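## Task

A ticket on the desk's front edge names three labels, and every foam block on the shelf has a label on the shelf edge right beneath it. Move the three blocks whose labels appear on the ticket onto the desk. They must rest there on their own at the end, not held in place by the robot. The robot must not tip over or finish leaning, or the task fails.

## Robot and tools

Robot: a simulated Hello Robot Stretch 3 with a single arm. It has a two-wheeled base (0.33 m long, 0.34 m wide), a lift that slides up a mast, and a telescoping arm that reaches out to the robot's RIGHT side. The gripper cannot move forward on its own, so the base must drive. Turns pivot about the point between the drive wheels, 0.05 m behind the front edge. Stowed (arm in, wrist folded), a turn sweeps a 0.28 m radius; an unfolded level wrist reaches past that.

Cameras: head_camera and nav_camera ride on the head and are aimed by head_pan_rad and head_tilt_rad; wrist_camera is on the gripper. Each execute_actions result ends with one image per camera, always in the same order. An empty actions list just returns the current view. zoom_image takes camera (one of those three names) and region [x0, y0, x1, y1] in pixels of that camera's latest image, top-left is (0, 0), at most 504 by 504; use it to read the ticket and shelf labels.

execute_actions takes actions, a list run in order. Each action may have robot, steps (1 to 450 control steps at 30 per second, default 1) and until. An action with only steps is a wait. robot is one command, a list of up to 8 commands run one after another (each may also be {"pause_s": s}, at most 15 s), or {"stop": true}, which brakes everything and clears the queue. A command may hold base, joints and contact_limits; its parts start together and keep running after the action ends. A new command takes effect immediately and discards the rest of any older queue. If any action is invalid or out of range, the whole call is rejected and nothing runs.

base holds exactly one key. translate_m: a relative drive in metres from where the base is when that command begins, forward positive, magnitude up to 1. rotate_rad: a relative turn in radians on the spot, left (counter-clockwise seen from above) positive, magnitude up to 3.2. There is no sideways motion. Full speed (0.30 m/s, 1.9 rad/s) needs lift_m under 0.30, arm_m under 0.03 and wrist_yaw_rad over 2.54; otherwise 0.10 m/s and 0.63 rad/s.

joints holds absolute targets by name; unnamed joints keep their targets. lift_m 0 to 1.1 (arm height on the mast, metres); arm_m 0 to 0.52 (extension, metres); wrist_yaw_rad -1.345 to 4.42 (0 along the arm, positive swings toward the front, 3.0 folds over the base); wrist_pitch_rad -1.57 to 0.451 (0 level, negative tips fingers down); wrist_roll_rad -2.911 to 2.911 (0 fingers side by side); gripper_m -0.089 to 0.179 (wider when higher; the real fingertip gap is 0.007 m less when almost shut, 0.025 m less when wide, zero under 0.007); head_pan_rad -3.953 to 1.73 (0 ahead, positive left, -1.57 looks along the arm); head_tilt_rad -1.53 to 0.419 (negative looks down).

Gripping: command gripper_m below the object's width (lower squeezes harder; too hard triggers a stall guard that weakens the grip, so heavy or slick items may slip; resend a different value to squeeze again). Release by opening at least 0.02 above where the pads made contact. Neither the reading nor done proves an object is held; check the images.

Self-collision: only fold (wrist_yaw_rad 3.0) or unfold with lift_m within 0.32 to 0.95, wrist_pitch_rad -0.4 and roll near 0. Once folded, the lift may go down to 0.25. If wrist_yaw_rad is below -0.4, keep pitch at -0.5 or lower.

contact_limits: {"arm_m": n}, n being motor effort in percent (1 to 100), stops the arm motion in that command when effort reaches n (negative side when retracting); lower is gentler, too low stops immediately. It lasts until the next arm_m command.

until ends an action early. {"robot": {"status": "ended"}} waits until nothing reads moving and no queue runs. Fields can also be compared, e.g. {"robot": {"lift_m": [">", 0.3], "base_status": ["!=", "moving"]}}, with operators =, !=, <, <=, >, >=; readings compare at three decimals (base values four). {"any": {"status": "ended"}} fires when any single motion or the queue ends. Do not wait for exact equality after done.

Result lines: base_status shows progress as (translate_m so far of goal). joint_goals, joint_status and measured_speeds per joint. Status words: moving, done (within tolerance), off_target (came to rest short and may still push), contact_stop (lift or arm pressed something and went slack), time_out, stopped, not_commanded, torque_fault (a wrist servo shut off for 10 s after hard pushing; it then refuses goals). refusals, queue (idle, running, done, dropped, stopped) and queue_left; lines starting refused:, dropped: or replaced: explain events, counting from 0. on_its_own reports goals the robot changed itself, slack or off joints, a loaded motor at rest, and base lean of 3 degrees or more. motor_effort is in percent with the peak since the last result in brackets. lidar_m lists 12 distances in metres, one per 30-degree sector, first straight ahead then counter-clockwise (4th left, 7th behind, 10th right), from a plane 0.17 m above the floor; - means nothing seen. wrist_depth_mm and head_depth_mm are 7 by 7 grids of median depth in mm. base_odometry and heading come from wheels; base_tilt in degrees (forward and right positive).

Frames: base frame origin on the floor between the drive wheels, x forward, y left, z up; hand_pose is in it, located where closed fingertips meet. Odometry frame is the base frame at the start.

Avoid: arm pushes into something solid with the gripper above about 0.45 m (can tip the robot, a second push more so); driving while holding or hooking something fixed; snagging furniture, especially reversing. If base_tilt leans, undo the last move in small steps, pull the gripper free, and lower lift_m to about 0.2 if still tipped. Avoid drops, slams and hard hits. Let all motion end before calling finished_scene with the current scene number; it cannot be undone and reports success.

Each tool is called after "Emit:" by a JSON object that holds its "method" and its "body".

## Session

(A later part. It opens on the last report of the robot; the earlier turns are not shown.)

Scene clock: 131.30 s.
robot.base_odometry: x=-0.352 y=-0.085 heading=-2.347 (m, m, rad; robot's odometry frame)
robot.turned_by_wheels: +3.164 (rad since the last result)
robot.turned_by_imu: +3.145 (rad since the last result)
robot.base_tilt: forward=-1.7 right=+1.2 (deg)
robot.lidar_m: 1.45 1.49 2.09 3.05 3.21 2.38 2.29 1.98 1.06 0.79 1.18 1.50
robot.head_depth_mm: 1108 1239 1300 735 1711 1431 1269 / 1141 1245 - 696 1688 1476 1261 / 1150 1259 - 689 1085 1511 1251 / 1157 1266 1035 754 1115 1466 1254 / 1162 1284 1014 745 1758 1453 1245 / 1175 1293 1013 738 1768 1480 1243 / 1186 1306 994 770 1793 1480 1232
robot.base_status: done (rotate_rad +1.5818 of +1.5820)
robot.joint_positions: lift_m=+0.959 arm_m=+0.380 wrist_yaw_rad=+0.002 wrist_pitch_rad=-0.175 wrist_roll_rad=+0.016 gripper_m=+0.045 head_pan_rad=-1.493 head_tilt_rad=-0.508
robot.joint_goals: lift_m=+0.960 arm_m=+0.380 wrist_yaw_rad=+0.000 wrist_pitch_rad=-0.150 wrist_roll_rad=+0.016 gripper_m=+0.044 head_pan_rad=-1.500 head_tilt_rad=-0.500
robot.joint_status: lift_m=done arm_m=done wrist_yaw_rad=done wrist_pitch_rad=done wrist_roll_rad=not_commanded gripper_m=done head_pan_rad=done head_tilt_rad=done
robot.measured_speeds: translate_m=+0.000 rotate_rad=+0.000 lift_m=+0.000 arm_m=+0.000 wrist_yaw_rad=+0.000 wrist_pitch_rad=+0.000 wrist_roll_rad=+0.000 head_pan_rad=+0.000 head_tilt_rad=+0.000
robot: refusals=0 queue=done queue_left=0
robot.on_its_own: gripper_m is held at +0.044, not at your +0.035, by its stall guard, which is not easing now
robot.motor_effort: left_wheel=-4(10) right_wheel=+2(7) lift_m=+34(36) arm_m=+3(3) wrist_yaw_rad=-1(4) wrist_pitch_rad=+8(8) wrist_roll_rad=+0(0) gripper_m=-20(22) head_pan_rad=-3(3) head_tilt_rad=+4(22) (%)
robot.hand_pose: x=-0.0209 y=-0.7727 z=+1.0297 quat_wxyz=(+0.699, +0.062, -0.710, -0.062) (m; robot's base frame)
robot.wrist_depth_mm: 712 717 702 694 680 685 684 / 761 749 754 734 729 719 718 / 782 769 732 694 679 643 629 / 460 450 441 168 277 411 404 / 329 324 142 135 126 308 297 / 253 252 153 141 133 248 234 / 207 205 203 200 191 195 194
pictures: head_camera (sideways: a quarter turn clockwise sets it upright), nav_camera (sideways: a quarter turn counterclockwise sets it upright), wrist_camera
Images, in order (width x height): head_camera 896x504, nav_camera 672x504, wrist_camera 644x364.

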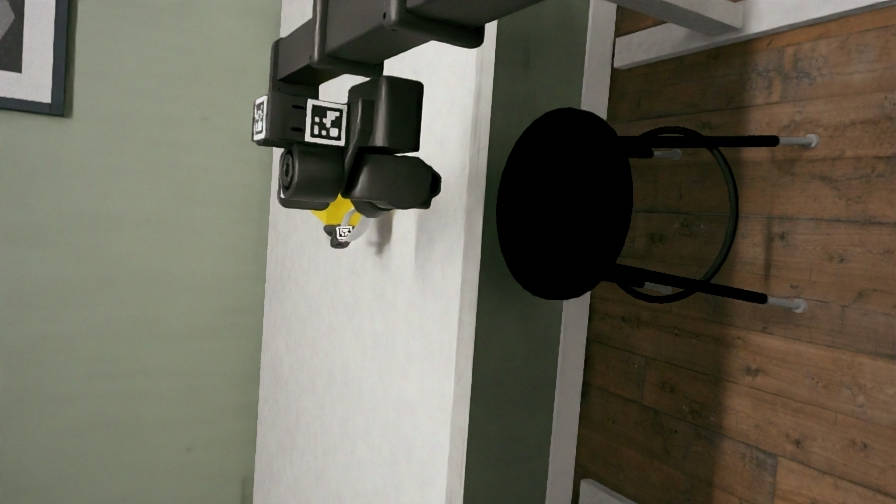

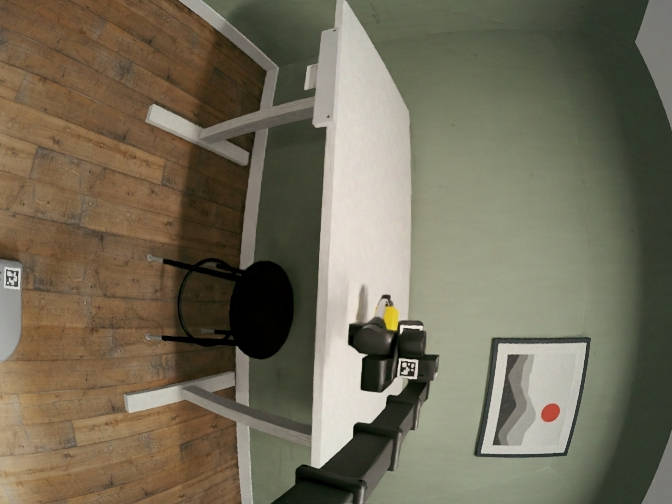

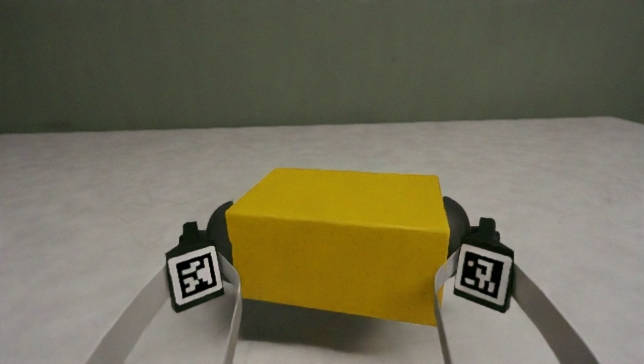

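Emit:
{"method": "execute_actions", "body": {"actions": [{"robot":{"joints":{"lift_m":0.908}},"steps":150,"until":{"robot":{"status":"ended"}}},{"robot":[{"joints":{"gripper_m":0.14}},{"joints":{"arm_m":0,"lift_m":0.92}},{"base":{"translate_m":0.31},"joints":{"wrist_pitch_rad":-0.4,"wrist_yaw_rad":2.7,"lift_m":0.45,"gripper_m":0.05}},{"base":{"rotate_rad":1.582},"joints":{"lift_m":0.29}},{"base":{"translate_m":1}},{"base":{"translate_m":1}},{"base":{"translate_m":0.45}},{"base":{"rotate_rad":1.58}}],"steps":450,"until":{"robot":{"status":"ended"}}},{"steps":450,"until":{"robot":{"status":"ended"}}},{"steps":450,"until":{"robot":{"status":"ended"}}},{"robot":[{"joints":{"lift_m":0.5,"head_tilt_rad":-0.75}},{"joints":{"wrist_yaw_rad":0.4,"gripper_m":0.17,"wrist_pitch_rad":-0.15}},{"joints":{"arm_m":0.27}}],"steps":450,"until":{"robot":{"status":"ended"}}}]}}

Scene clock: 175.30 s.
robot.base_odometry: x=+1.198 y=-2.003 heading=+0.815 (m, m, rad; robot's odometry frame)
robot.turned_by_wheels: +3.162 (rad since the last result)
robot.turned_by_imu: +3.145 (rad since the last result)
robot.base_tilt: forward=-1.5 right=+1.3 (deg)
robot.lidar_m: 2.59 2.69 3.68 3.22 1.66 1.22 0.75 0.78 0.97 0.63 0.91 0.89
robot.head_depth_mm: 527 841 999 1192 1435 1323 1147 / 708 615 781 1143 1442 1314 1154 / 719 636 967 1035 955 1252 1136 / 719 630 975 1001 944 1270 1139 / 722 659 983 1052 1344 1274 1132 / 727 652 989 1048 1356 1269 1125 / 731 643 1006 1045 1354 1263 1125
robot.base_status: done (rotate_rad +1.5798 of +1.5800)
robot.joint_positions: lift_m=+0.499 arm_m=+0.270 wrist_yaw_rad=+0.402 wrist_pitch_rad=-0.168 wrist_roll_rad=+0.016 gripper_m=+0.170 head_pan_rad=-1.493 head_tilt_rad=-0.741
robot.joint_goals: lift_m=+0.500 arm_m=+0.270 wrist_yaw_rad=+0.400 wrist_pitch_rad=-0.150 wrist_roll_rad=+0.016 gripper_m=+0.170 head_pan_rad=-1.500 head_tilt_rad=-0.750
robot.joint_status: lift_m=done arm_m=done wrist_yaw_rad=done wrist_pitch_rad=done wrist_roll_rad=not_commanded gripper_m=done head_pan_rad=done head_tilt_rad=done
robot.measured_speeds: translate_m=+0.000 rotate_rad=+0.000 lift_m=+0.000 arm_m=+0.000 wrist_yaw_rad=+0.000 wrist_pitch_rad=+0.000 wrist_roll_rad=+0.000 head_pan_rad=+0.000 head_tilt_rad=+0.000
robot: refusals=0 queue=done queue_left=0
robot.motor_effort: left_wheel=-3(10) right_wheel=+3(7) lift_m=+33(36) arm_m=+3(1) wrist_yaw_rad=-1(3) wrist_pitch_rad=+6(9) wrist_roll_rad=+0(0) gripper_m=+1(83) head_pan_rad=-3(3) head_tilt_rad=-5(25) (%)
robot.hand_pose: x=+0.0758 y=-0.6433 z=+0.5714 quat_wxyz=(+0.697, +0.200, -0.684, +0.081) (m; robot's base frame)
robot.wrist_depth_mm: 515 466 412 368 333 303 280 / 535 499 439 386 349 318 292 / 375 504 441 406 257 324 303 / 306 300 292 284 219 235 266 / 230 226 207 204 201 198 204 / 559 - 176 159 157 155 - / 623 701 641 156 138 128 123
pictures: head_camera (sideways: a quarter turn clockwise sets it upright), nav_camera (sideways: a quarter turn counterclockwise sets it upright), wrist_camera
Images, in order (width x height): head_camera 896x504, nav_camera 672x504, wrist_camera 644x364.

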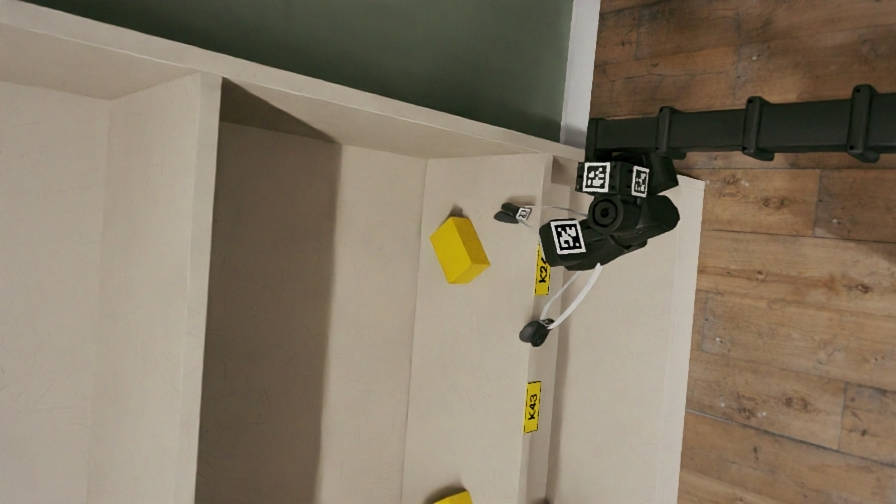

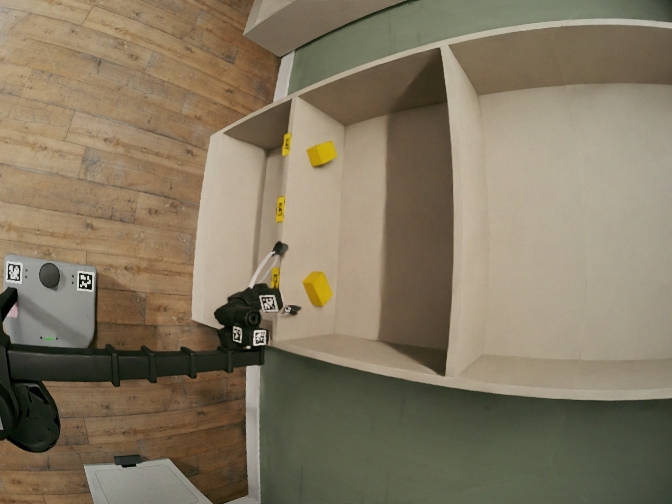

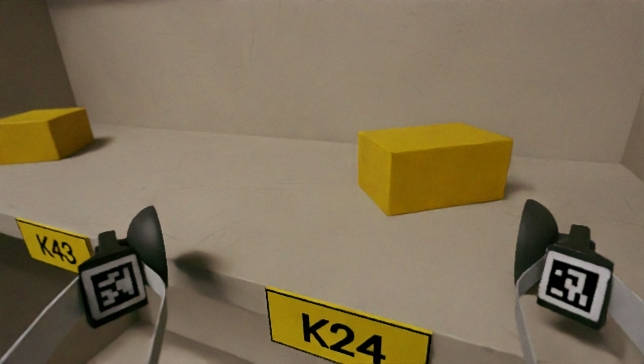

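Emit:
{"method": "execute_actions", "body": {"actions": [{"robot":[{"joints":{"wrist_yaw_rad":0.31,"lift_m":0.503}},{"joints":{"arm_m":0.375}},{"joints":{"gripper_m":0.035}},{"joints":{"lift_m":0.542}}],"steps":450,"until":{"robot":{"status":"ended"}}}]}}

Scene clock: 183.13 s.
robot.base_odometry: x=+1.198 y=-2.003 heading=+0.815 (m, m, rad; robot's odometry frame)
robot.turned_by_wheels: +0.000 (rad since the last result)
robot.turned_by_imu: +0.001 (rad since the last result)
robot.base_tilt: forward=-1.6 right=+1.3 (deg)
robot.lidar_m: 2.59 2.69 3.67 3.22 1.66 1.22 0.75 0.78 0.97 0.63 0.91 0.89
robot.head_depth_mm: 525 836 999 1185 1430 1318 1143 / 707 613 778 1139 1435 1318 - / 718 633 963 1068 1316 1258 1135 / 720 632 975 1016 1352 1266 1129 / 721 660 984 1054 1374 1268 1128 / 729 651 995 1046 1365 1263 1130 / 728 643 1002 1051 1356 1267 1122
robot.base_status: done (rotate_rad +1.5798 of +1.5800)
robot.joint_positions: lift_m=+0.541 arm_m=+0.375 wrist_yaw_rad=+0.310 wrist_pitch_rad=-0.168 wrist_roll_rad=+0.016 gripper_m=+0.039 head_pan_rad=-1.493 head_tilt_rad=-0.741
robot.joint_goals: lift_m=+0.542 arm_m=+0.375 wrist_yaw_rad=+0.310 wrist_pitch_rad=-0.150 wrist_roll_rad=+0.016 gripper_m=+0.038 head_pan_rad=-1.500 head_tilt_rad=-0.750
robot.joint_status: lift_m=done arm_m=done wrist_yaw_rad=done wrist_pitch_rad=done wrist_roll_rad=not_commanded gripper_m=done head_pan_rad=done head_tilt_rad=done
robot.measured_speeds: translate_m=+0.000 rotate_rad=+0.000 lift_m=+0.000 arm_m=+0.000 wrist_yaw_rad=+0.000 wrist_pitch_rad=+0.000 wrist_roll_rad=+0.000 head_pan_rad=+0.000 head_tilt_rad=+0.000
robot: refusals=0 queue=done queue_left=0
robot.motor_effort: left_wheel=-4(4) right_wheel=+2(3) lift_m=+35(36) arm_m=+2(3) wrist_yaw_rad=+1(2) wrist_pitch_rad=+6(6) wrist_roll_rad=+0(0) gripper_m=-21(94) head_pan_rad=-3(3) head_tilt_rad=-5(5) (%)
robot.hand_pose: x=+0.0544 y=-0.7563 z=+0.6134 quat_wxyz=(+0.700, +0.168, -0.692, +0.048) (m; robot's base frame)
robot.wrist_depth_mm: 332 303 276 252 235 218 204 / 355 324 294 269 245 228 214 / 384 342 310 282 261 239 223 / 399 366 326 168 221 252 232 / 300 296 127 132 144 261 241 / 232 235 130 138 155 - 208 / 188 186 179 181 180 178 178
pictures: head_camera (sideways: a quarter turn clockwise sets it upright), nav_camera (sideways: a quarter turn counterclockwise sets it upright), wrist_camera
Images, in order (width x height): head_camera 896x504, nav_camera 672x504, wrist_camera 644x364.

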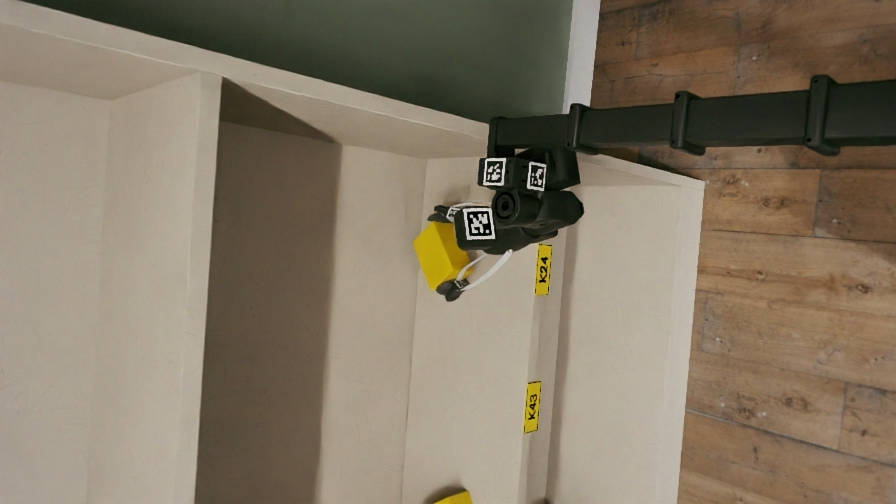

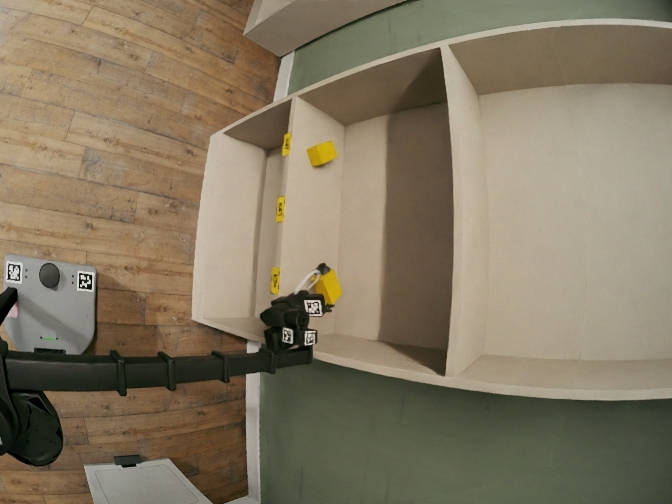

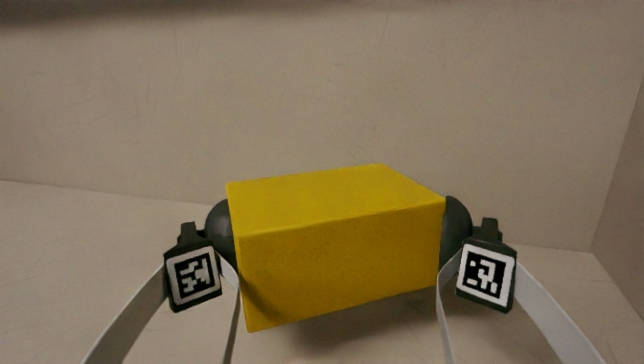

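Emit:
{"method": "execute_actions", "body": {"actions": [{"robot":[{"joints":{"arm_m":0}},{"joints":{"wrist_pitch_rad":-0.3,"wrist_yaw_rad":2.7,"lift_m":0.35}},{"joints":{"lift_m":0.29}},{"base":{"rotate_rad":1.363}},{"base":{"translate_m":1}},{"base":{"translate_m":1}},{"base":{"translate_m":0.51}},{"base":{"rotate_rad":1.80}}],"steps":450,"until":{"robot":{"status":"ended"}}},{"steps":450,"until":{"robot":{"status":"ended"}}},{"robot":[{"joints":{"lift_m":0.4,"head_tilt_rad":-0.5}},{"joints":{"lift_m":0.94,"wrist_yaw_rad":0,"wrist_pitch_rad":-0.15}},{"joints":{"arm_m":0.36}},{"joints":{"lift_m":0.909}}],"steps":450,"until":{"robot":{"status":"ended"}}},{"robot":[{"joints":{"gripper_m":0.14}},{"joints":{"arm_m":0,"lift_m":0.92}}],"steps":450,"until":{"robot":{"status":"ended"}}}]}}

Emit:
{"method": "execute_actions", "body": {"actions": [{"robot":[{"joints":{"wrist_pitch_rad":-0.4,"wrist_yaw_rad":2.7,"lift_m":0.45,"gripper_m":0.05}},{"base":{"rotate_rad":2.022},"joints":{"lift_m":0.29}},{"base":{"translate_m":1}},{"base":{"translate_m":1}},{"base":{"translate_m":0.715}},{"base":{"rotate_rad":1.142}},{"joints":{"lift_m":0.48,"head_tilt_rad":-0.75}},{"joints":{"wrist_yaw_rad":0,"gripper_m":0.17,"wrist_pitch_rad":0,"arm_m":0.1}}],"steps":450,"until":{"robot":{"status":"ended"}}},{"steps":450,"until":{"robot":{"status":"ended"}}},{"steps":450,"until":{"robot":{"status":"ended"}}}]}}

Scene clock: 237.90 s.
robot.base_odometry: x=-0.233 y=+0.059 heading=-2.306 (m, m, rad; robot's odometry frame)
robot.turned_by_wheels: +3.163 (rad since the last result)
robot.turned_by_imu: +3.146 (rad since the last result)
robot.base_tilt: forward=-1.6 right=+1.3 (deg)
robot.lidar_m: 1.68 1.77 2.42 3.04 2.92 2.14 2.06 1.99 0.98 0.79 0.85 1.34
robot.head_depth_mm: 1109 1232 1081 736 1736 1605 - / 1116 1242 1063 732 1661 1470 - / 1141 1253 1045 725 1749 - - / 1151 1264 1035 751 1428 1411 1250 / 1172 1283 1023 748 1148 1496 1239 / 1182 1289 1006 742 1142 1442 1246 / 1190 1306 997 772 1778 1494 1230
robot.base_status: done (rotate_rad +1.7998 of +1.8000)
robot.joint_positions: lift_m=+0.919 arm_m=+0.003 wrist_yaw_rad=+0.002 wrist_pitch_rad=-0.173 wrist_roll_rad=+0.016 gripper_m=+0.140 head_pan_rad=-1.493 head_tilt_rad=-0.507
robot.joint_goals: lift_m=+0.920 arm_m=+0.000 wrist_yaw_rad=+0.000 wrist_pitch_rad=-0.150 wrist_roll_rad=+0.016 gripper_m=+0.140 head_pan_rad=-1.500 head_tilt_rad=-0.500
robot.joint_status: lift_m=done arm_m=done wrist_yaw_rad=done wrist_pitch_rad=done wrist_roll_rad=not_commanded gripper_m=done head_pan_rad=done head_tilt_rad=done
robot.measured_speeds: translate_m=+0.000 rotate_rad=+0.000 lift_m=+0.000 arm_m=+0.000 wrist_yaw_rad=+0.000 wrist_pitch_rad=+0.000 wrist_roll_rad=+0.000 head_pan_rad=+0.000 head_tilt_rad=+0.000
robot: refusals=0 queue=done queue_left=0
robot.motor_effort: left_wheel=-4(9) right_wheel=+2(9) lift_m=+34(38) arm_m=-3(1) wrist_yaw_rad=-1(4) wrist_pitch_rad=+7(9) wrist_roll_rad=+0(0) gripper_m=+2(81) head_pan_rad=-3(3) head_tilt_rad=+4(20) (%)
robot.hand_pose: x=-0.0210 y=-0.3960 z=+0.9903 quat_wxyz=(+0.699, +0.062, -0.710, -0.061) (m; robot's base frame)
robot.wrist_depth_mm: - - - - - - - / - - - - - - - / 618 511 495 471 521 507 - / 424 419 408 394 383 - - / - - - - - - - / - - 767 - - - - / - - - - - - -
pictures: head_camera (sideways: a quarter turn clockwise sets it upright), nav_camera (sideways: a quarter turn counterclockwise sets it upright), wrist_camera
Images, in order (width x height): head_camera 896x504, nav_camera 672x504, wrist_camera 644x364.

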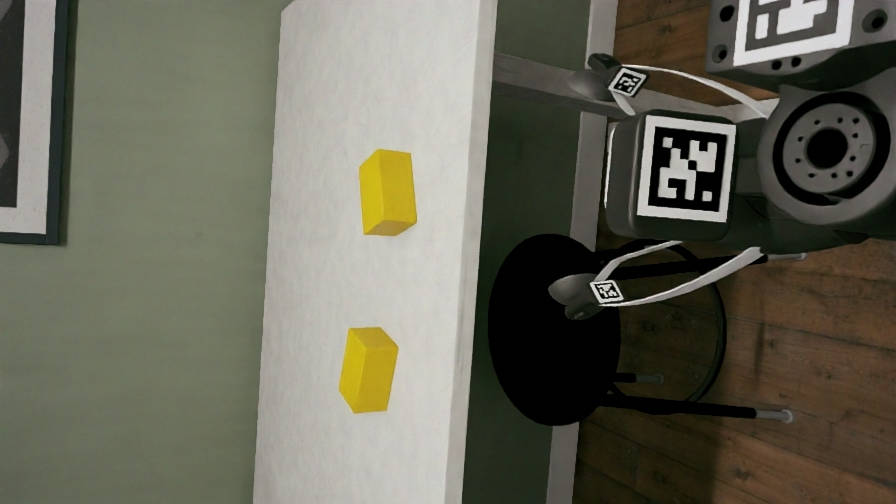

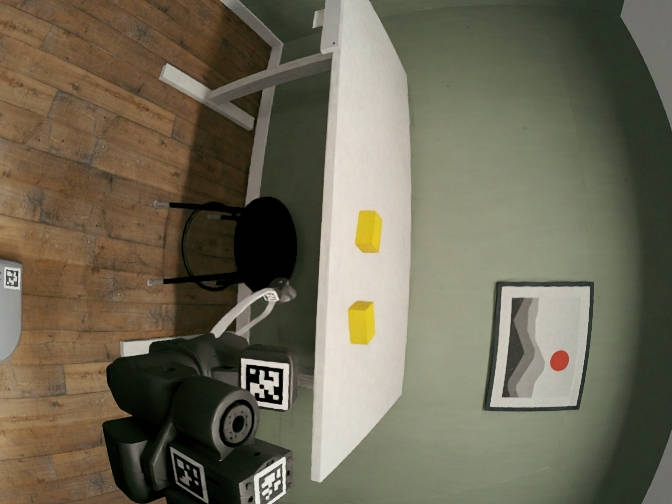

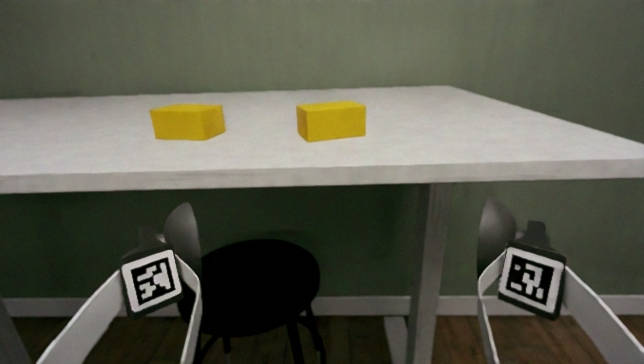

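Scene clock: 267.50 s.
robot.base_odometry: x=+2.373 y=-0.701 heading=+0.858 (m, m, rad; robot's odometry frame)
robot.turned_by_wheels: +3.164 (rad since the last result)
robot.turned_by_imu: +3.145 (rad since the last result)
robot.base_tilt: forward=-1.6 right=+1.3 (deg)
robot.lidar_m: 0.91 0.95 1.30 3.50 3.72 2.94 2.43 1.18 0.72 0.88 0.74 0.95
robot.head_depth_mm: 739 649 945 1031 1051 1273 1146 / 746 644 952 994 1357 1267 1161 / 754 635 966 1017 1358 1258 - / 757 665 977 988 1369 1272 1104 / 753 659 987 980 1372 1268 1128 / 762 651 1000 979 1347 1272 1124 / 769 645 962 964 1178 1280 1120
robot.base_status: done (rotate_rad +1.1418 of +1.1420)
robot.joint_positions: lift_m=+0.479 arm_m=+0.100 wrist_yaw_rad=+0.004 wrist_pitch_rad=-0.024 wrist_roll_rad=+0.016 gripper_m=+0.170 head_pan_rad=-1.493 head_tilt_rad=-0.741
robot.joint_goals: lift_m=+0.480 arm_m=+0.100 wrist_yaw_rad=+0.000 wrist_pitch_rad=+0.000 wrist_roll_rad=+0.016 gripper_m=+0.170 head_pan_rad=-1.500 head_tilt_rad=-0.750
robot.joint_status: lift_m=done arm_m=done wrist_yaw_rad=done wrist_pitch_rad=done wrist_roll_rad=not_commanded gripper_m=done head_pan_rad=done head_tilt_rad=done
robot.measured_speeds: translate_m=+0.000 rotate_rad=+0.000 lift_m=+0.000 arm_m=+0.000 wrist_yaw_rad=+0.000 wrist_pitch_rad=+0.000 wrist_roll_rad=+0.000 head_pan_rad=+0.000 head_tilt_rad=+0.000
robot: refusals=0 queue=done queue_left=0
robot.motor_effort: left_wheel=-4(9) right_wheel=+2(8) lift_m=+34(35) arm_m=+3(2) wrist_yaw_rad=-1(3) wrist_pitch_rad=+8(7) wrist_roll_rad=+0(0) gripper_m=+1(84) head_pan_rad=-3(3) head_tilt_rad=-5(23) (%)
robot.hand_pose: x=-0.0205 y=-0.5002 z=+0.5878 quat_wxyz=(+0.702, +0.010, -0.713, -0.008) (m; robot's base frame)
robot.wrist_depth_mm: 503 508 508 500 496 489 416 / 512 519 517 514 509 505 417 / 509 404 530 529 518 433 417 / 325 316 306 296 288 284 304 / 465 580 590 573 566 570 400 / 483 - 608 593 592 592 - / 551 640 633 614 615 616 436
pictures: head_camera (sideways: a quarter turn clockwise sets it upright), nav_camera (sideways: a quarter turn counterclockwise sets it upright), wrist_camera
Images, in order (width x height): head_camera 896x504, nav_camera 672x504, wrist_camera 644x364.

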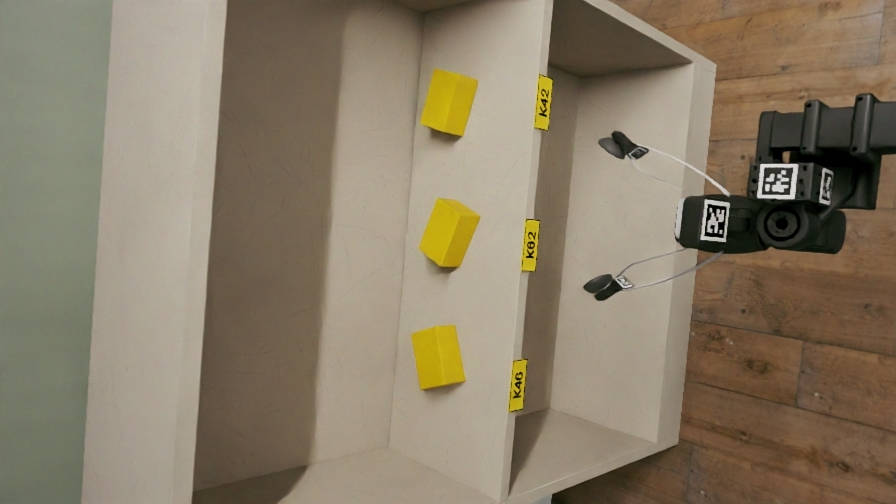

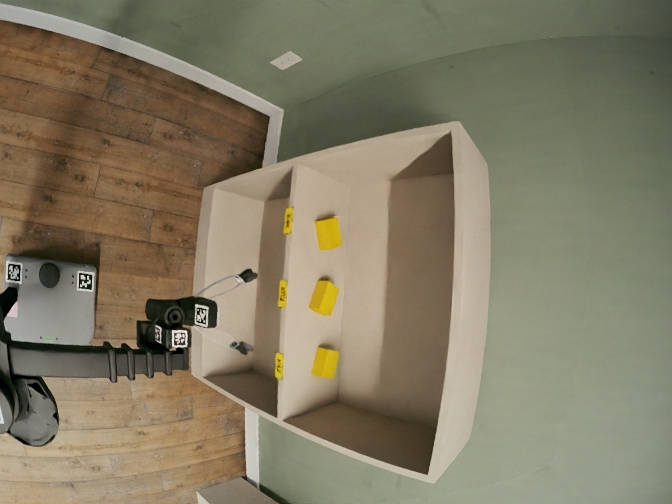

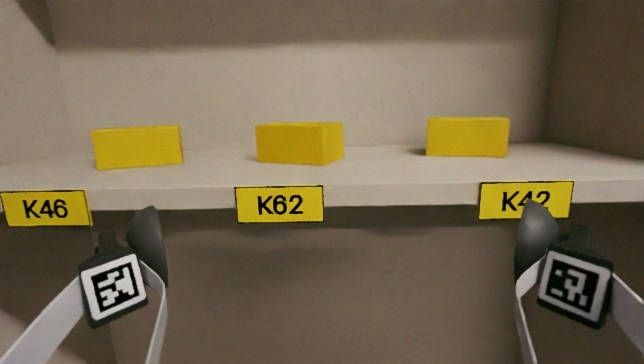

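Emit:
{"method": "execute_actions", "body": {"actions": [{"robot":[{"base":{"translate_m":0.175},"joints":{"lift_m":0.537,"wrist_pitch_rad":-0.15,"wrist_yaw_rad":0.2}},{"joints":{"arm_m":0.29}}],"steps":450,"until":{"robot":{"status":"ended"}}}]}}

Scene clock: 274.83 s.
robot.base_odometry: x=+2.487 y=-0.569 heading=+0.858 (m, m, rad; robot's odometry frame)
robot.turned_by_wheels: +0.000 (rad since the last result)
robot.turned_by_imu: +0.001 (rad since the last result)
robot.base_tilt: forward=-1.7 right=+1.3 (deg)
robot.lidar_m: 0.74 0.77 1.05 2.94 3.56 3.12 2.60 1.31 0.82 0.88 0.66 0.76
robot.head_depth_mm: 741 652 941 1032 1350 1261 1144 / 749 642 955 971 1336 1262 - / 753 636 964 1023 1115 1254 1136 / 759 663 974 980 1376 1270 1131 / 756 660 985 1008 1332 1270 1134 / 775 648 777 923 1451 1284 1127 / 799 881 1079 1301 1478 1288 1131
robot.base_status: done (translate_m +0.1750 of +0.1750)
robot.joint_positions: lift_m=+0.536 arm_m=+0.290 wrist_yaw_rad=+0.198 wrist_pitch_rad=-0.164 wrist_roll_rad=+0.016 gripper_m=+0.170 head_pan_rad=-1.493 head_tilt_rad=-0.741
robot.joint_goals: lift_m=+0.537 arm_m=+0.290 wrist_yaw_rad=+0.200 wrist_pitch_rad=-0.150 wrist_roll_rad=+0.016 gripper_m=+0.170 head_pan_rad=-1.500 head_tilt_rad=-0.750
robot.joint_status: lift_m=done arm_m=done wrist_yaw_rad=done wrist_pitch_rad=done wrist_roll_rad=not_commanded gripper_m=done head_pan_rad=done head_tilt_rad=done
robot.measured_speeds: translate_m=+0.000 rotate_rad=+0.000 lift_m=+0.000 arm_m=+0.000 wrist_yaw_rad=+0.000 wrist_pitch_rad=+0.000 wrist_roll_rad=+0.000 head_pan_rad=+0.000 head_tilt_rad=+0.000
robot: refusals=0 queue=done queue_left=0
robot.motor_effort: left_wheel=-4(6) right_wheel=+2(6) lift_m=+34(35) arm_m=+3(9) wrist_yaw_rad=+1(4) wrist_pitch_rad=+5(6) wrist_roll_rad=+0(0) gripper_m=+2(0) head_pan_rad=-4(4) head_tilt_rad=-5(4) (%)
robot.hand_pose: x=+0.0274 y=-0.6786 z=+0.6094 quat_wxyz=(+0.702, +0.128, -0.701, +0.010) (m; robot's base frame)
robot.wrist_depth_mm: 234 300 342 325 307 293 279 / 236 308 364 344 325 306 291 / 237 310 383 357 337 324 305 / 239 292 307 205 255 289 189 / 223 238 220 210 213 209 190 / 183 - 171 168 166 164 - / 150 143 139 138 137 135 129
pictures: head_camera (sideways: a quarter turn clockwise sets it upright), nav_camera (sideways: a quarter turn counterclockwise sets it upright), wrist_camera
Images, in order (width x height): head_camera 896x504, nav_camera 672x504, wrist_camera 644x364.

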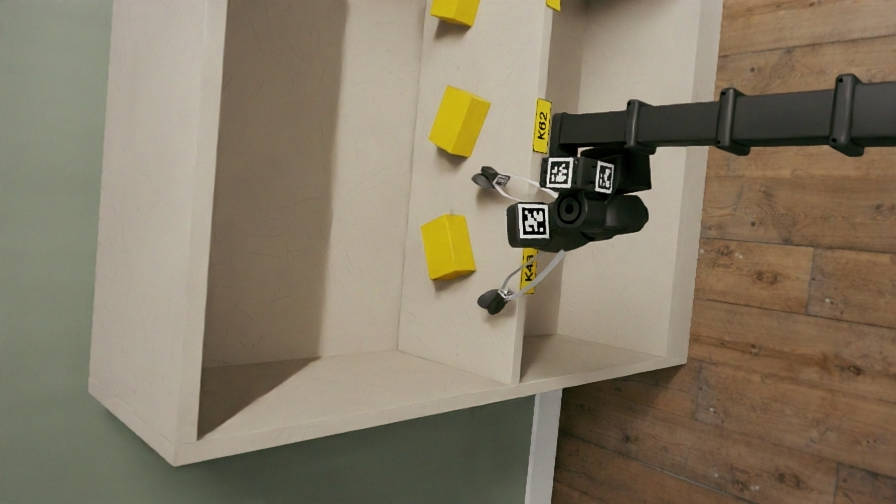

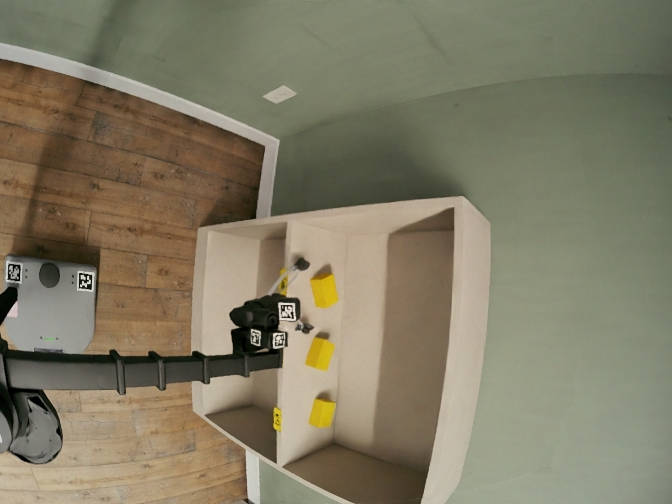

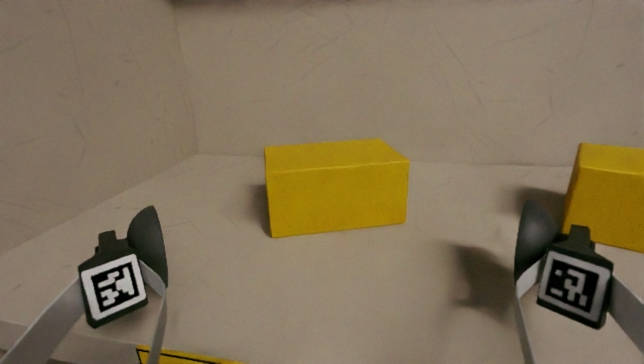

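Emit:
{"method": "execute_actions", "body": {"actions": [{"robot":[{"base":{"translate_m":0.016},"joints":{"arm_m":0.37,"lift_m":0.533}},{"joints":{"gripper_m":0.035}},{"joints":{"lift_m":0.572}}],"steps":450,"until":{"robot":{"status":"ended"}}}]}}

Scene clock: 283.63 s.
robot.base_odometry: x=+2.498 y=-0.557 heading=+0.858 (m, m, rad; robot's odometry frame)
robot.turned_by_wheels: +0.000 (rad since the last result)
robot.turned_by_imu: +0.001 (rad since the last result)
robot.base_tilt: forward=-1.5 right=+1.3 (deg)
robot.lidar_m: 0.72 0.75 1.03 2.88 3.57 3.14 2.61 1.31 0.83 0.85 0.65 0.75
robot.head_depth_mm: 740 649 941 1031 1336 1263 1141 / 748 641 954 1000 1332 - - / 751 634 967 1054 1375 1262 1144 / 757 665 975 958 1365 1266 1135 / 756 659 971 1003 1306 1273 1132 / 777 626 761 936 1452 1292 1123 / 801 902 1070 1295 1479 1281 1122
robot.base_status: done (translate_m +0.0160 of +0.0160)
robot.joint_positions: lift_m=+0.571 arm_m=+0.370 wrist_yaw_rad=+0.198 wrist_pitch_rad=-0.167 wrist_roll_rad=+0.016 gripper_m=+0.039 head_pan_rad=-1.493 head_tilt_rad=-0.741
robot.joint_goals: lift_m=+0.572 arm_m=+0.370 wrist_yaw_rad=+0.200 wrist_pitch_rad=-0.150 wrist_roll_rad=+0.016 gripper_m=+0.038 head_pan_rad=-1.500 head_tilt_rad=-0.750
robot.joint_status: lift_m=done arm_m=done wrist_yaw_rad=done wrist_pitch_rad=done wrist_roll_rad=not_commanded gripper_m=done head_pan_rad=done head_tilt_rad=done
robot.measured_speeds: translate_m=+0.000 rotate_rad=+0.000 lift_m=+0.000 arm_m=+0.000 wrist_yaw_rad=+0.000 wrist_pitch_rad=+0.000 wrist_roll_rad=+0.000 head_pan_rad=+0.000 head_tilt_rad=+0.000
robot: refusals=0 queue=done queue_left=0
robot.motor_effort: left_wheel=-4(6) right_wheel=+2(6) lift_m=+35(37) arm_m=+3(4) wrist_yaw_rad=+2(2) wrist_pitch_rad=+5(5) wrist_roll_rad=+0(0) gripper_m=-23(95) head_pan_rad=-3(3) head_tilt_rad=-5(4) (%)
robot.hand_pose: x=+0.0275 y=-0.7584 z=+0.6436 quat_wxyz=(+0.702, +0.129, -0.701, +0.010) (m; robot's base frame)
robot.wrist_depth_mm: 218 271 264 250 237 226 215 / 220 287 282 264 249 236 225 / 222 286 299 280 262 248 237 / 224 291 314 170 222 263 248 / 226 274 123 127 130 271 256 / 219 228 128 131 136 - 213 / 186 184 176 173 177 176 175
pictures: head_camera (sideways: a quarter turn clockwise sets it upright), nav_camera (sideways: a quarter turn counterclockwise sets it upright), wrist_camera
Images, in order (width x height): head_camera 896x504, nav_camera 672x504, wrist_camera 644x364.

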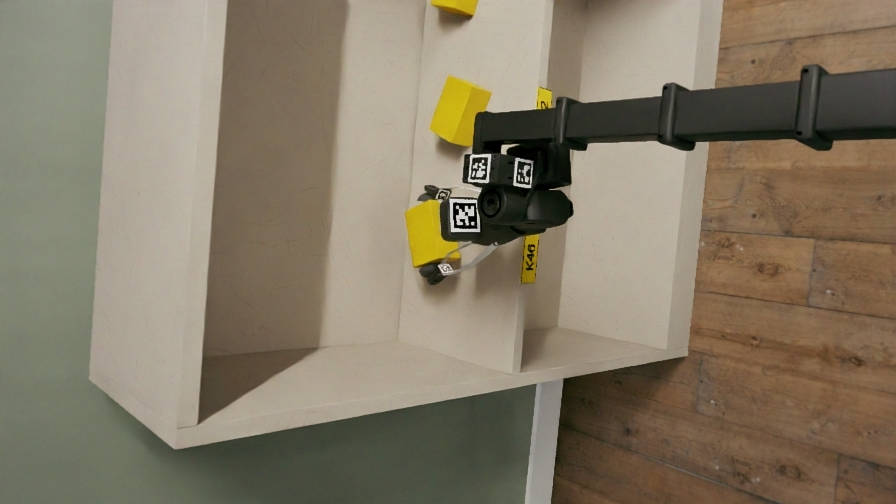

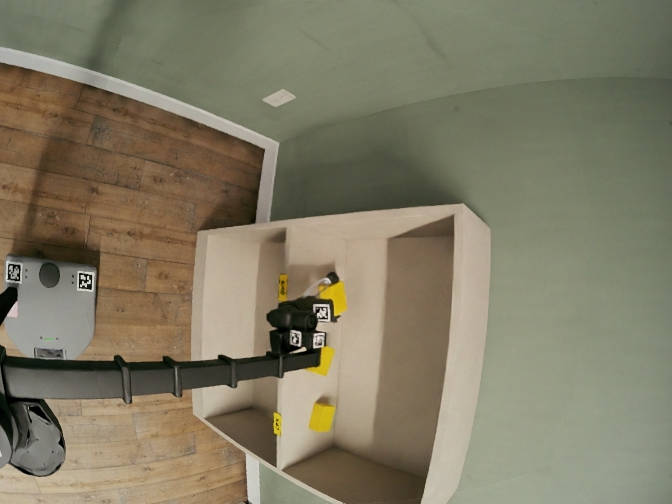

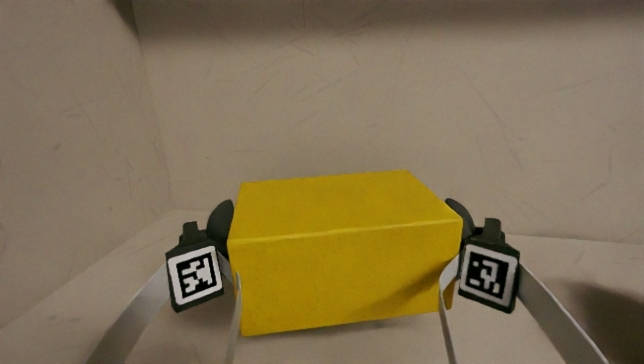

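Emit:
{"method": "execute_actions", "body": {"actions": [{"robot":[{"joints":{"arm_m":0}},{"joints":{"wrist_pitch_rad":-0.3,"wrist_yaw_rad":2.7,"lift_m":0.35}},{"joints":{"lift_m":0.29}},{"base":{"rotate_rad":2.02}},{"base":{"translate_m":1}},{"base":{"translate_m":1}},{"base":{"translate_m":0.71}},{"base":{"rotate_rad":1.14}}],"steps":450,"until":{"robot":{"status":"ended"}}},{"steps":450,"until":{"robot":{"status":"ended"}}},{"robot":[{"joints":{"lift_m":0.4,"head_tilt_rad":-0.5}},{"joints":{"lift_m":0.94,"wrist_yaw_rad":0,"wrist_pitch_rad":-0.15}},{"joints":{"arm_m":0.37}},{"joints":{"lift_m":0.908}}],"steps":450,"until":{"robot":{"status":"ended"}}},{"robot":[{"joints":{"gripper_m":0.13}},{"joints":{"arm_m":0.1,"lift_m":0.92}}],"steps":450,"until":{"robot":{"status":"ended"}}}]}}

Scene clock: 331.30 s.
robot.base_odometry: x=-0.119 y=+0.150 heading=-2.265 (m, m, rad; robot's odometry frame)
robot.turned_by_wheels: +3.160 (rad since the last result)
robot.turned_by_imu: +3.143 (rad since the last result)
robot.base_tilt: forward=-1.8 right=+1.3 (deg)
robot.lidar_m: 1.88 1.97 2.69 3.02 2.65 1.93 1.87 1.94 1.45 0.96 0.83 1.49
robot.head_depth_mm: 1123 1237 1363 1447 - - 1210 / 1121 1248 1062 728 - - 1232 / 1150 1263 1047 724 - - 1218 / 1155 1270 1035 739 1771 1507 1252 / 1171 1290 1024 749 1728 1483 1244 / 1172 1298 1008 743 1138 1441 1246 / 1191 1305 993 778 1132 1441 1235
robot.base_status: done (rotate_rad +1.1398 of +1.1400)
robot.joint_positions: lift_m=+0.919 arm_m=+0.100 wrist_yaw_rad=+0.002 wrist_pitch_rad=-0.173 wrist_roll_rad=+0.016 gripper_m=+0.130 head_pan_rad=-1.493 head_tilt_rad=-0.507
robot.joint_goals: lift_m=+0.920 arm_m=+0.100 wrist_yaw_rad=+0.000 wrist_pitch_rad=-0.150 wrist_roll_rad=+0.016 gripper_m=+0.130 head_pan_rad=-1.500 head_tilt_rad=-0.500
robot.joint_status: lift_m=done arm_m=done wrist_yaw_rad=done wrist_pitch_rad=done wrist_roll_rad=not_commanded gripper_m=done head_pan_rad=done head_tilt_rad=done
robot.measured_speeds: translate_m=+0.000 rotate_rad=+0.000 lift_m=+0.000 arm_m=+0.000 wrist_yaw_rad=+0.000 wrist_pitch_rad=+0.000 wrist_roll_rad=+0.000 head_pan_rad=+0.000 head_tilt_rad=+0.000
robot: refusals=0 queue=done queue_left=0
robot.motor_effort: left_wheel=-4(10) right_wheel=+3(9) lift_m=+35(36) arm_m=-4(7) wrist_yaw_rad=-1(2) wrist_pitch_rad=+7(9) wrist_roll_rad=+0(0) gripper_m=+1(82) head_pan_rad=-4(3) head_tilt_rad=+4(23) (%)
robot.hand_pose: x=-0.0209 y=-0.4936 z=+0.9903 quat_wxyz=(+0.699, +0.062, -0.710, -0.061) (m; robot's base frame)
robot.wrist_depth_mm: 992 962 949 961 960 941 936 / - - - - - 989 972 / 468 464 504 388 513 - - / 350 349 339 331 324 317 - / - 305 - 718 - - - / - - - - - - - / - 653 - - - - -
pictures: head_camera (sideways: a quarter turn clockwise sets it upright), nav_camera (sideways: a quarter turn counterclockwise sets it upright), wrist_camera
Images, in order (width x height): head_camera 896x504, nav_camera 672x504, wrist_camera 644x364.

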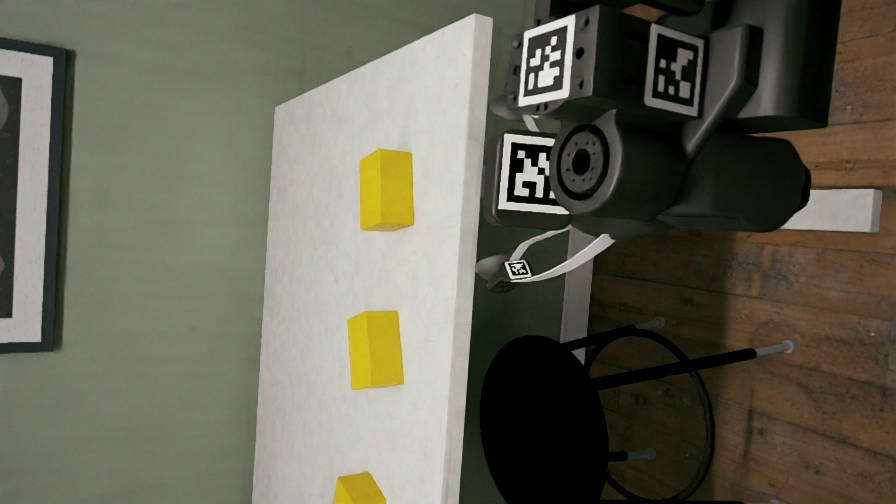

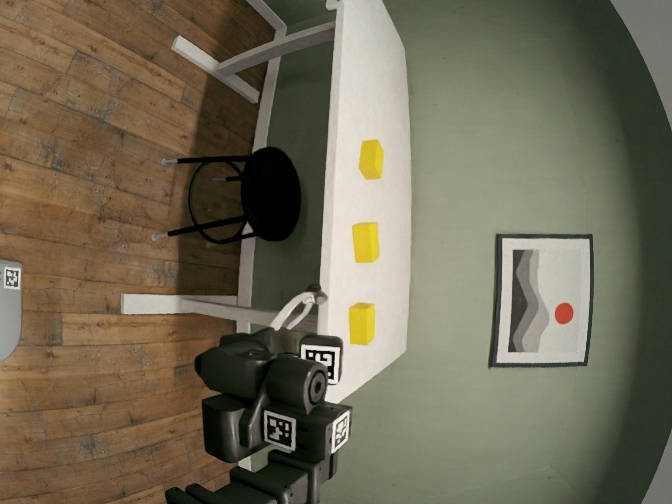

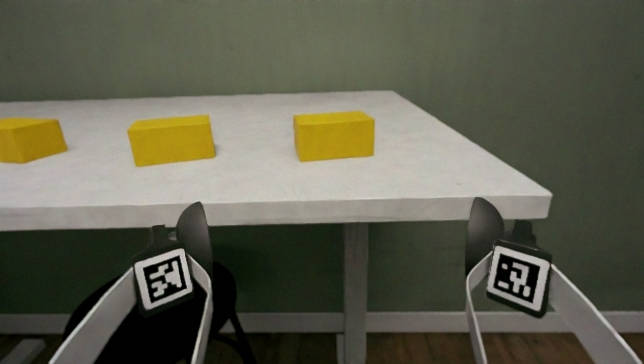

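Emit:
{"method": "finished_scene", "body": {"scene": 2}}

The scene is finished: the task was done.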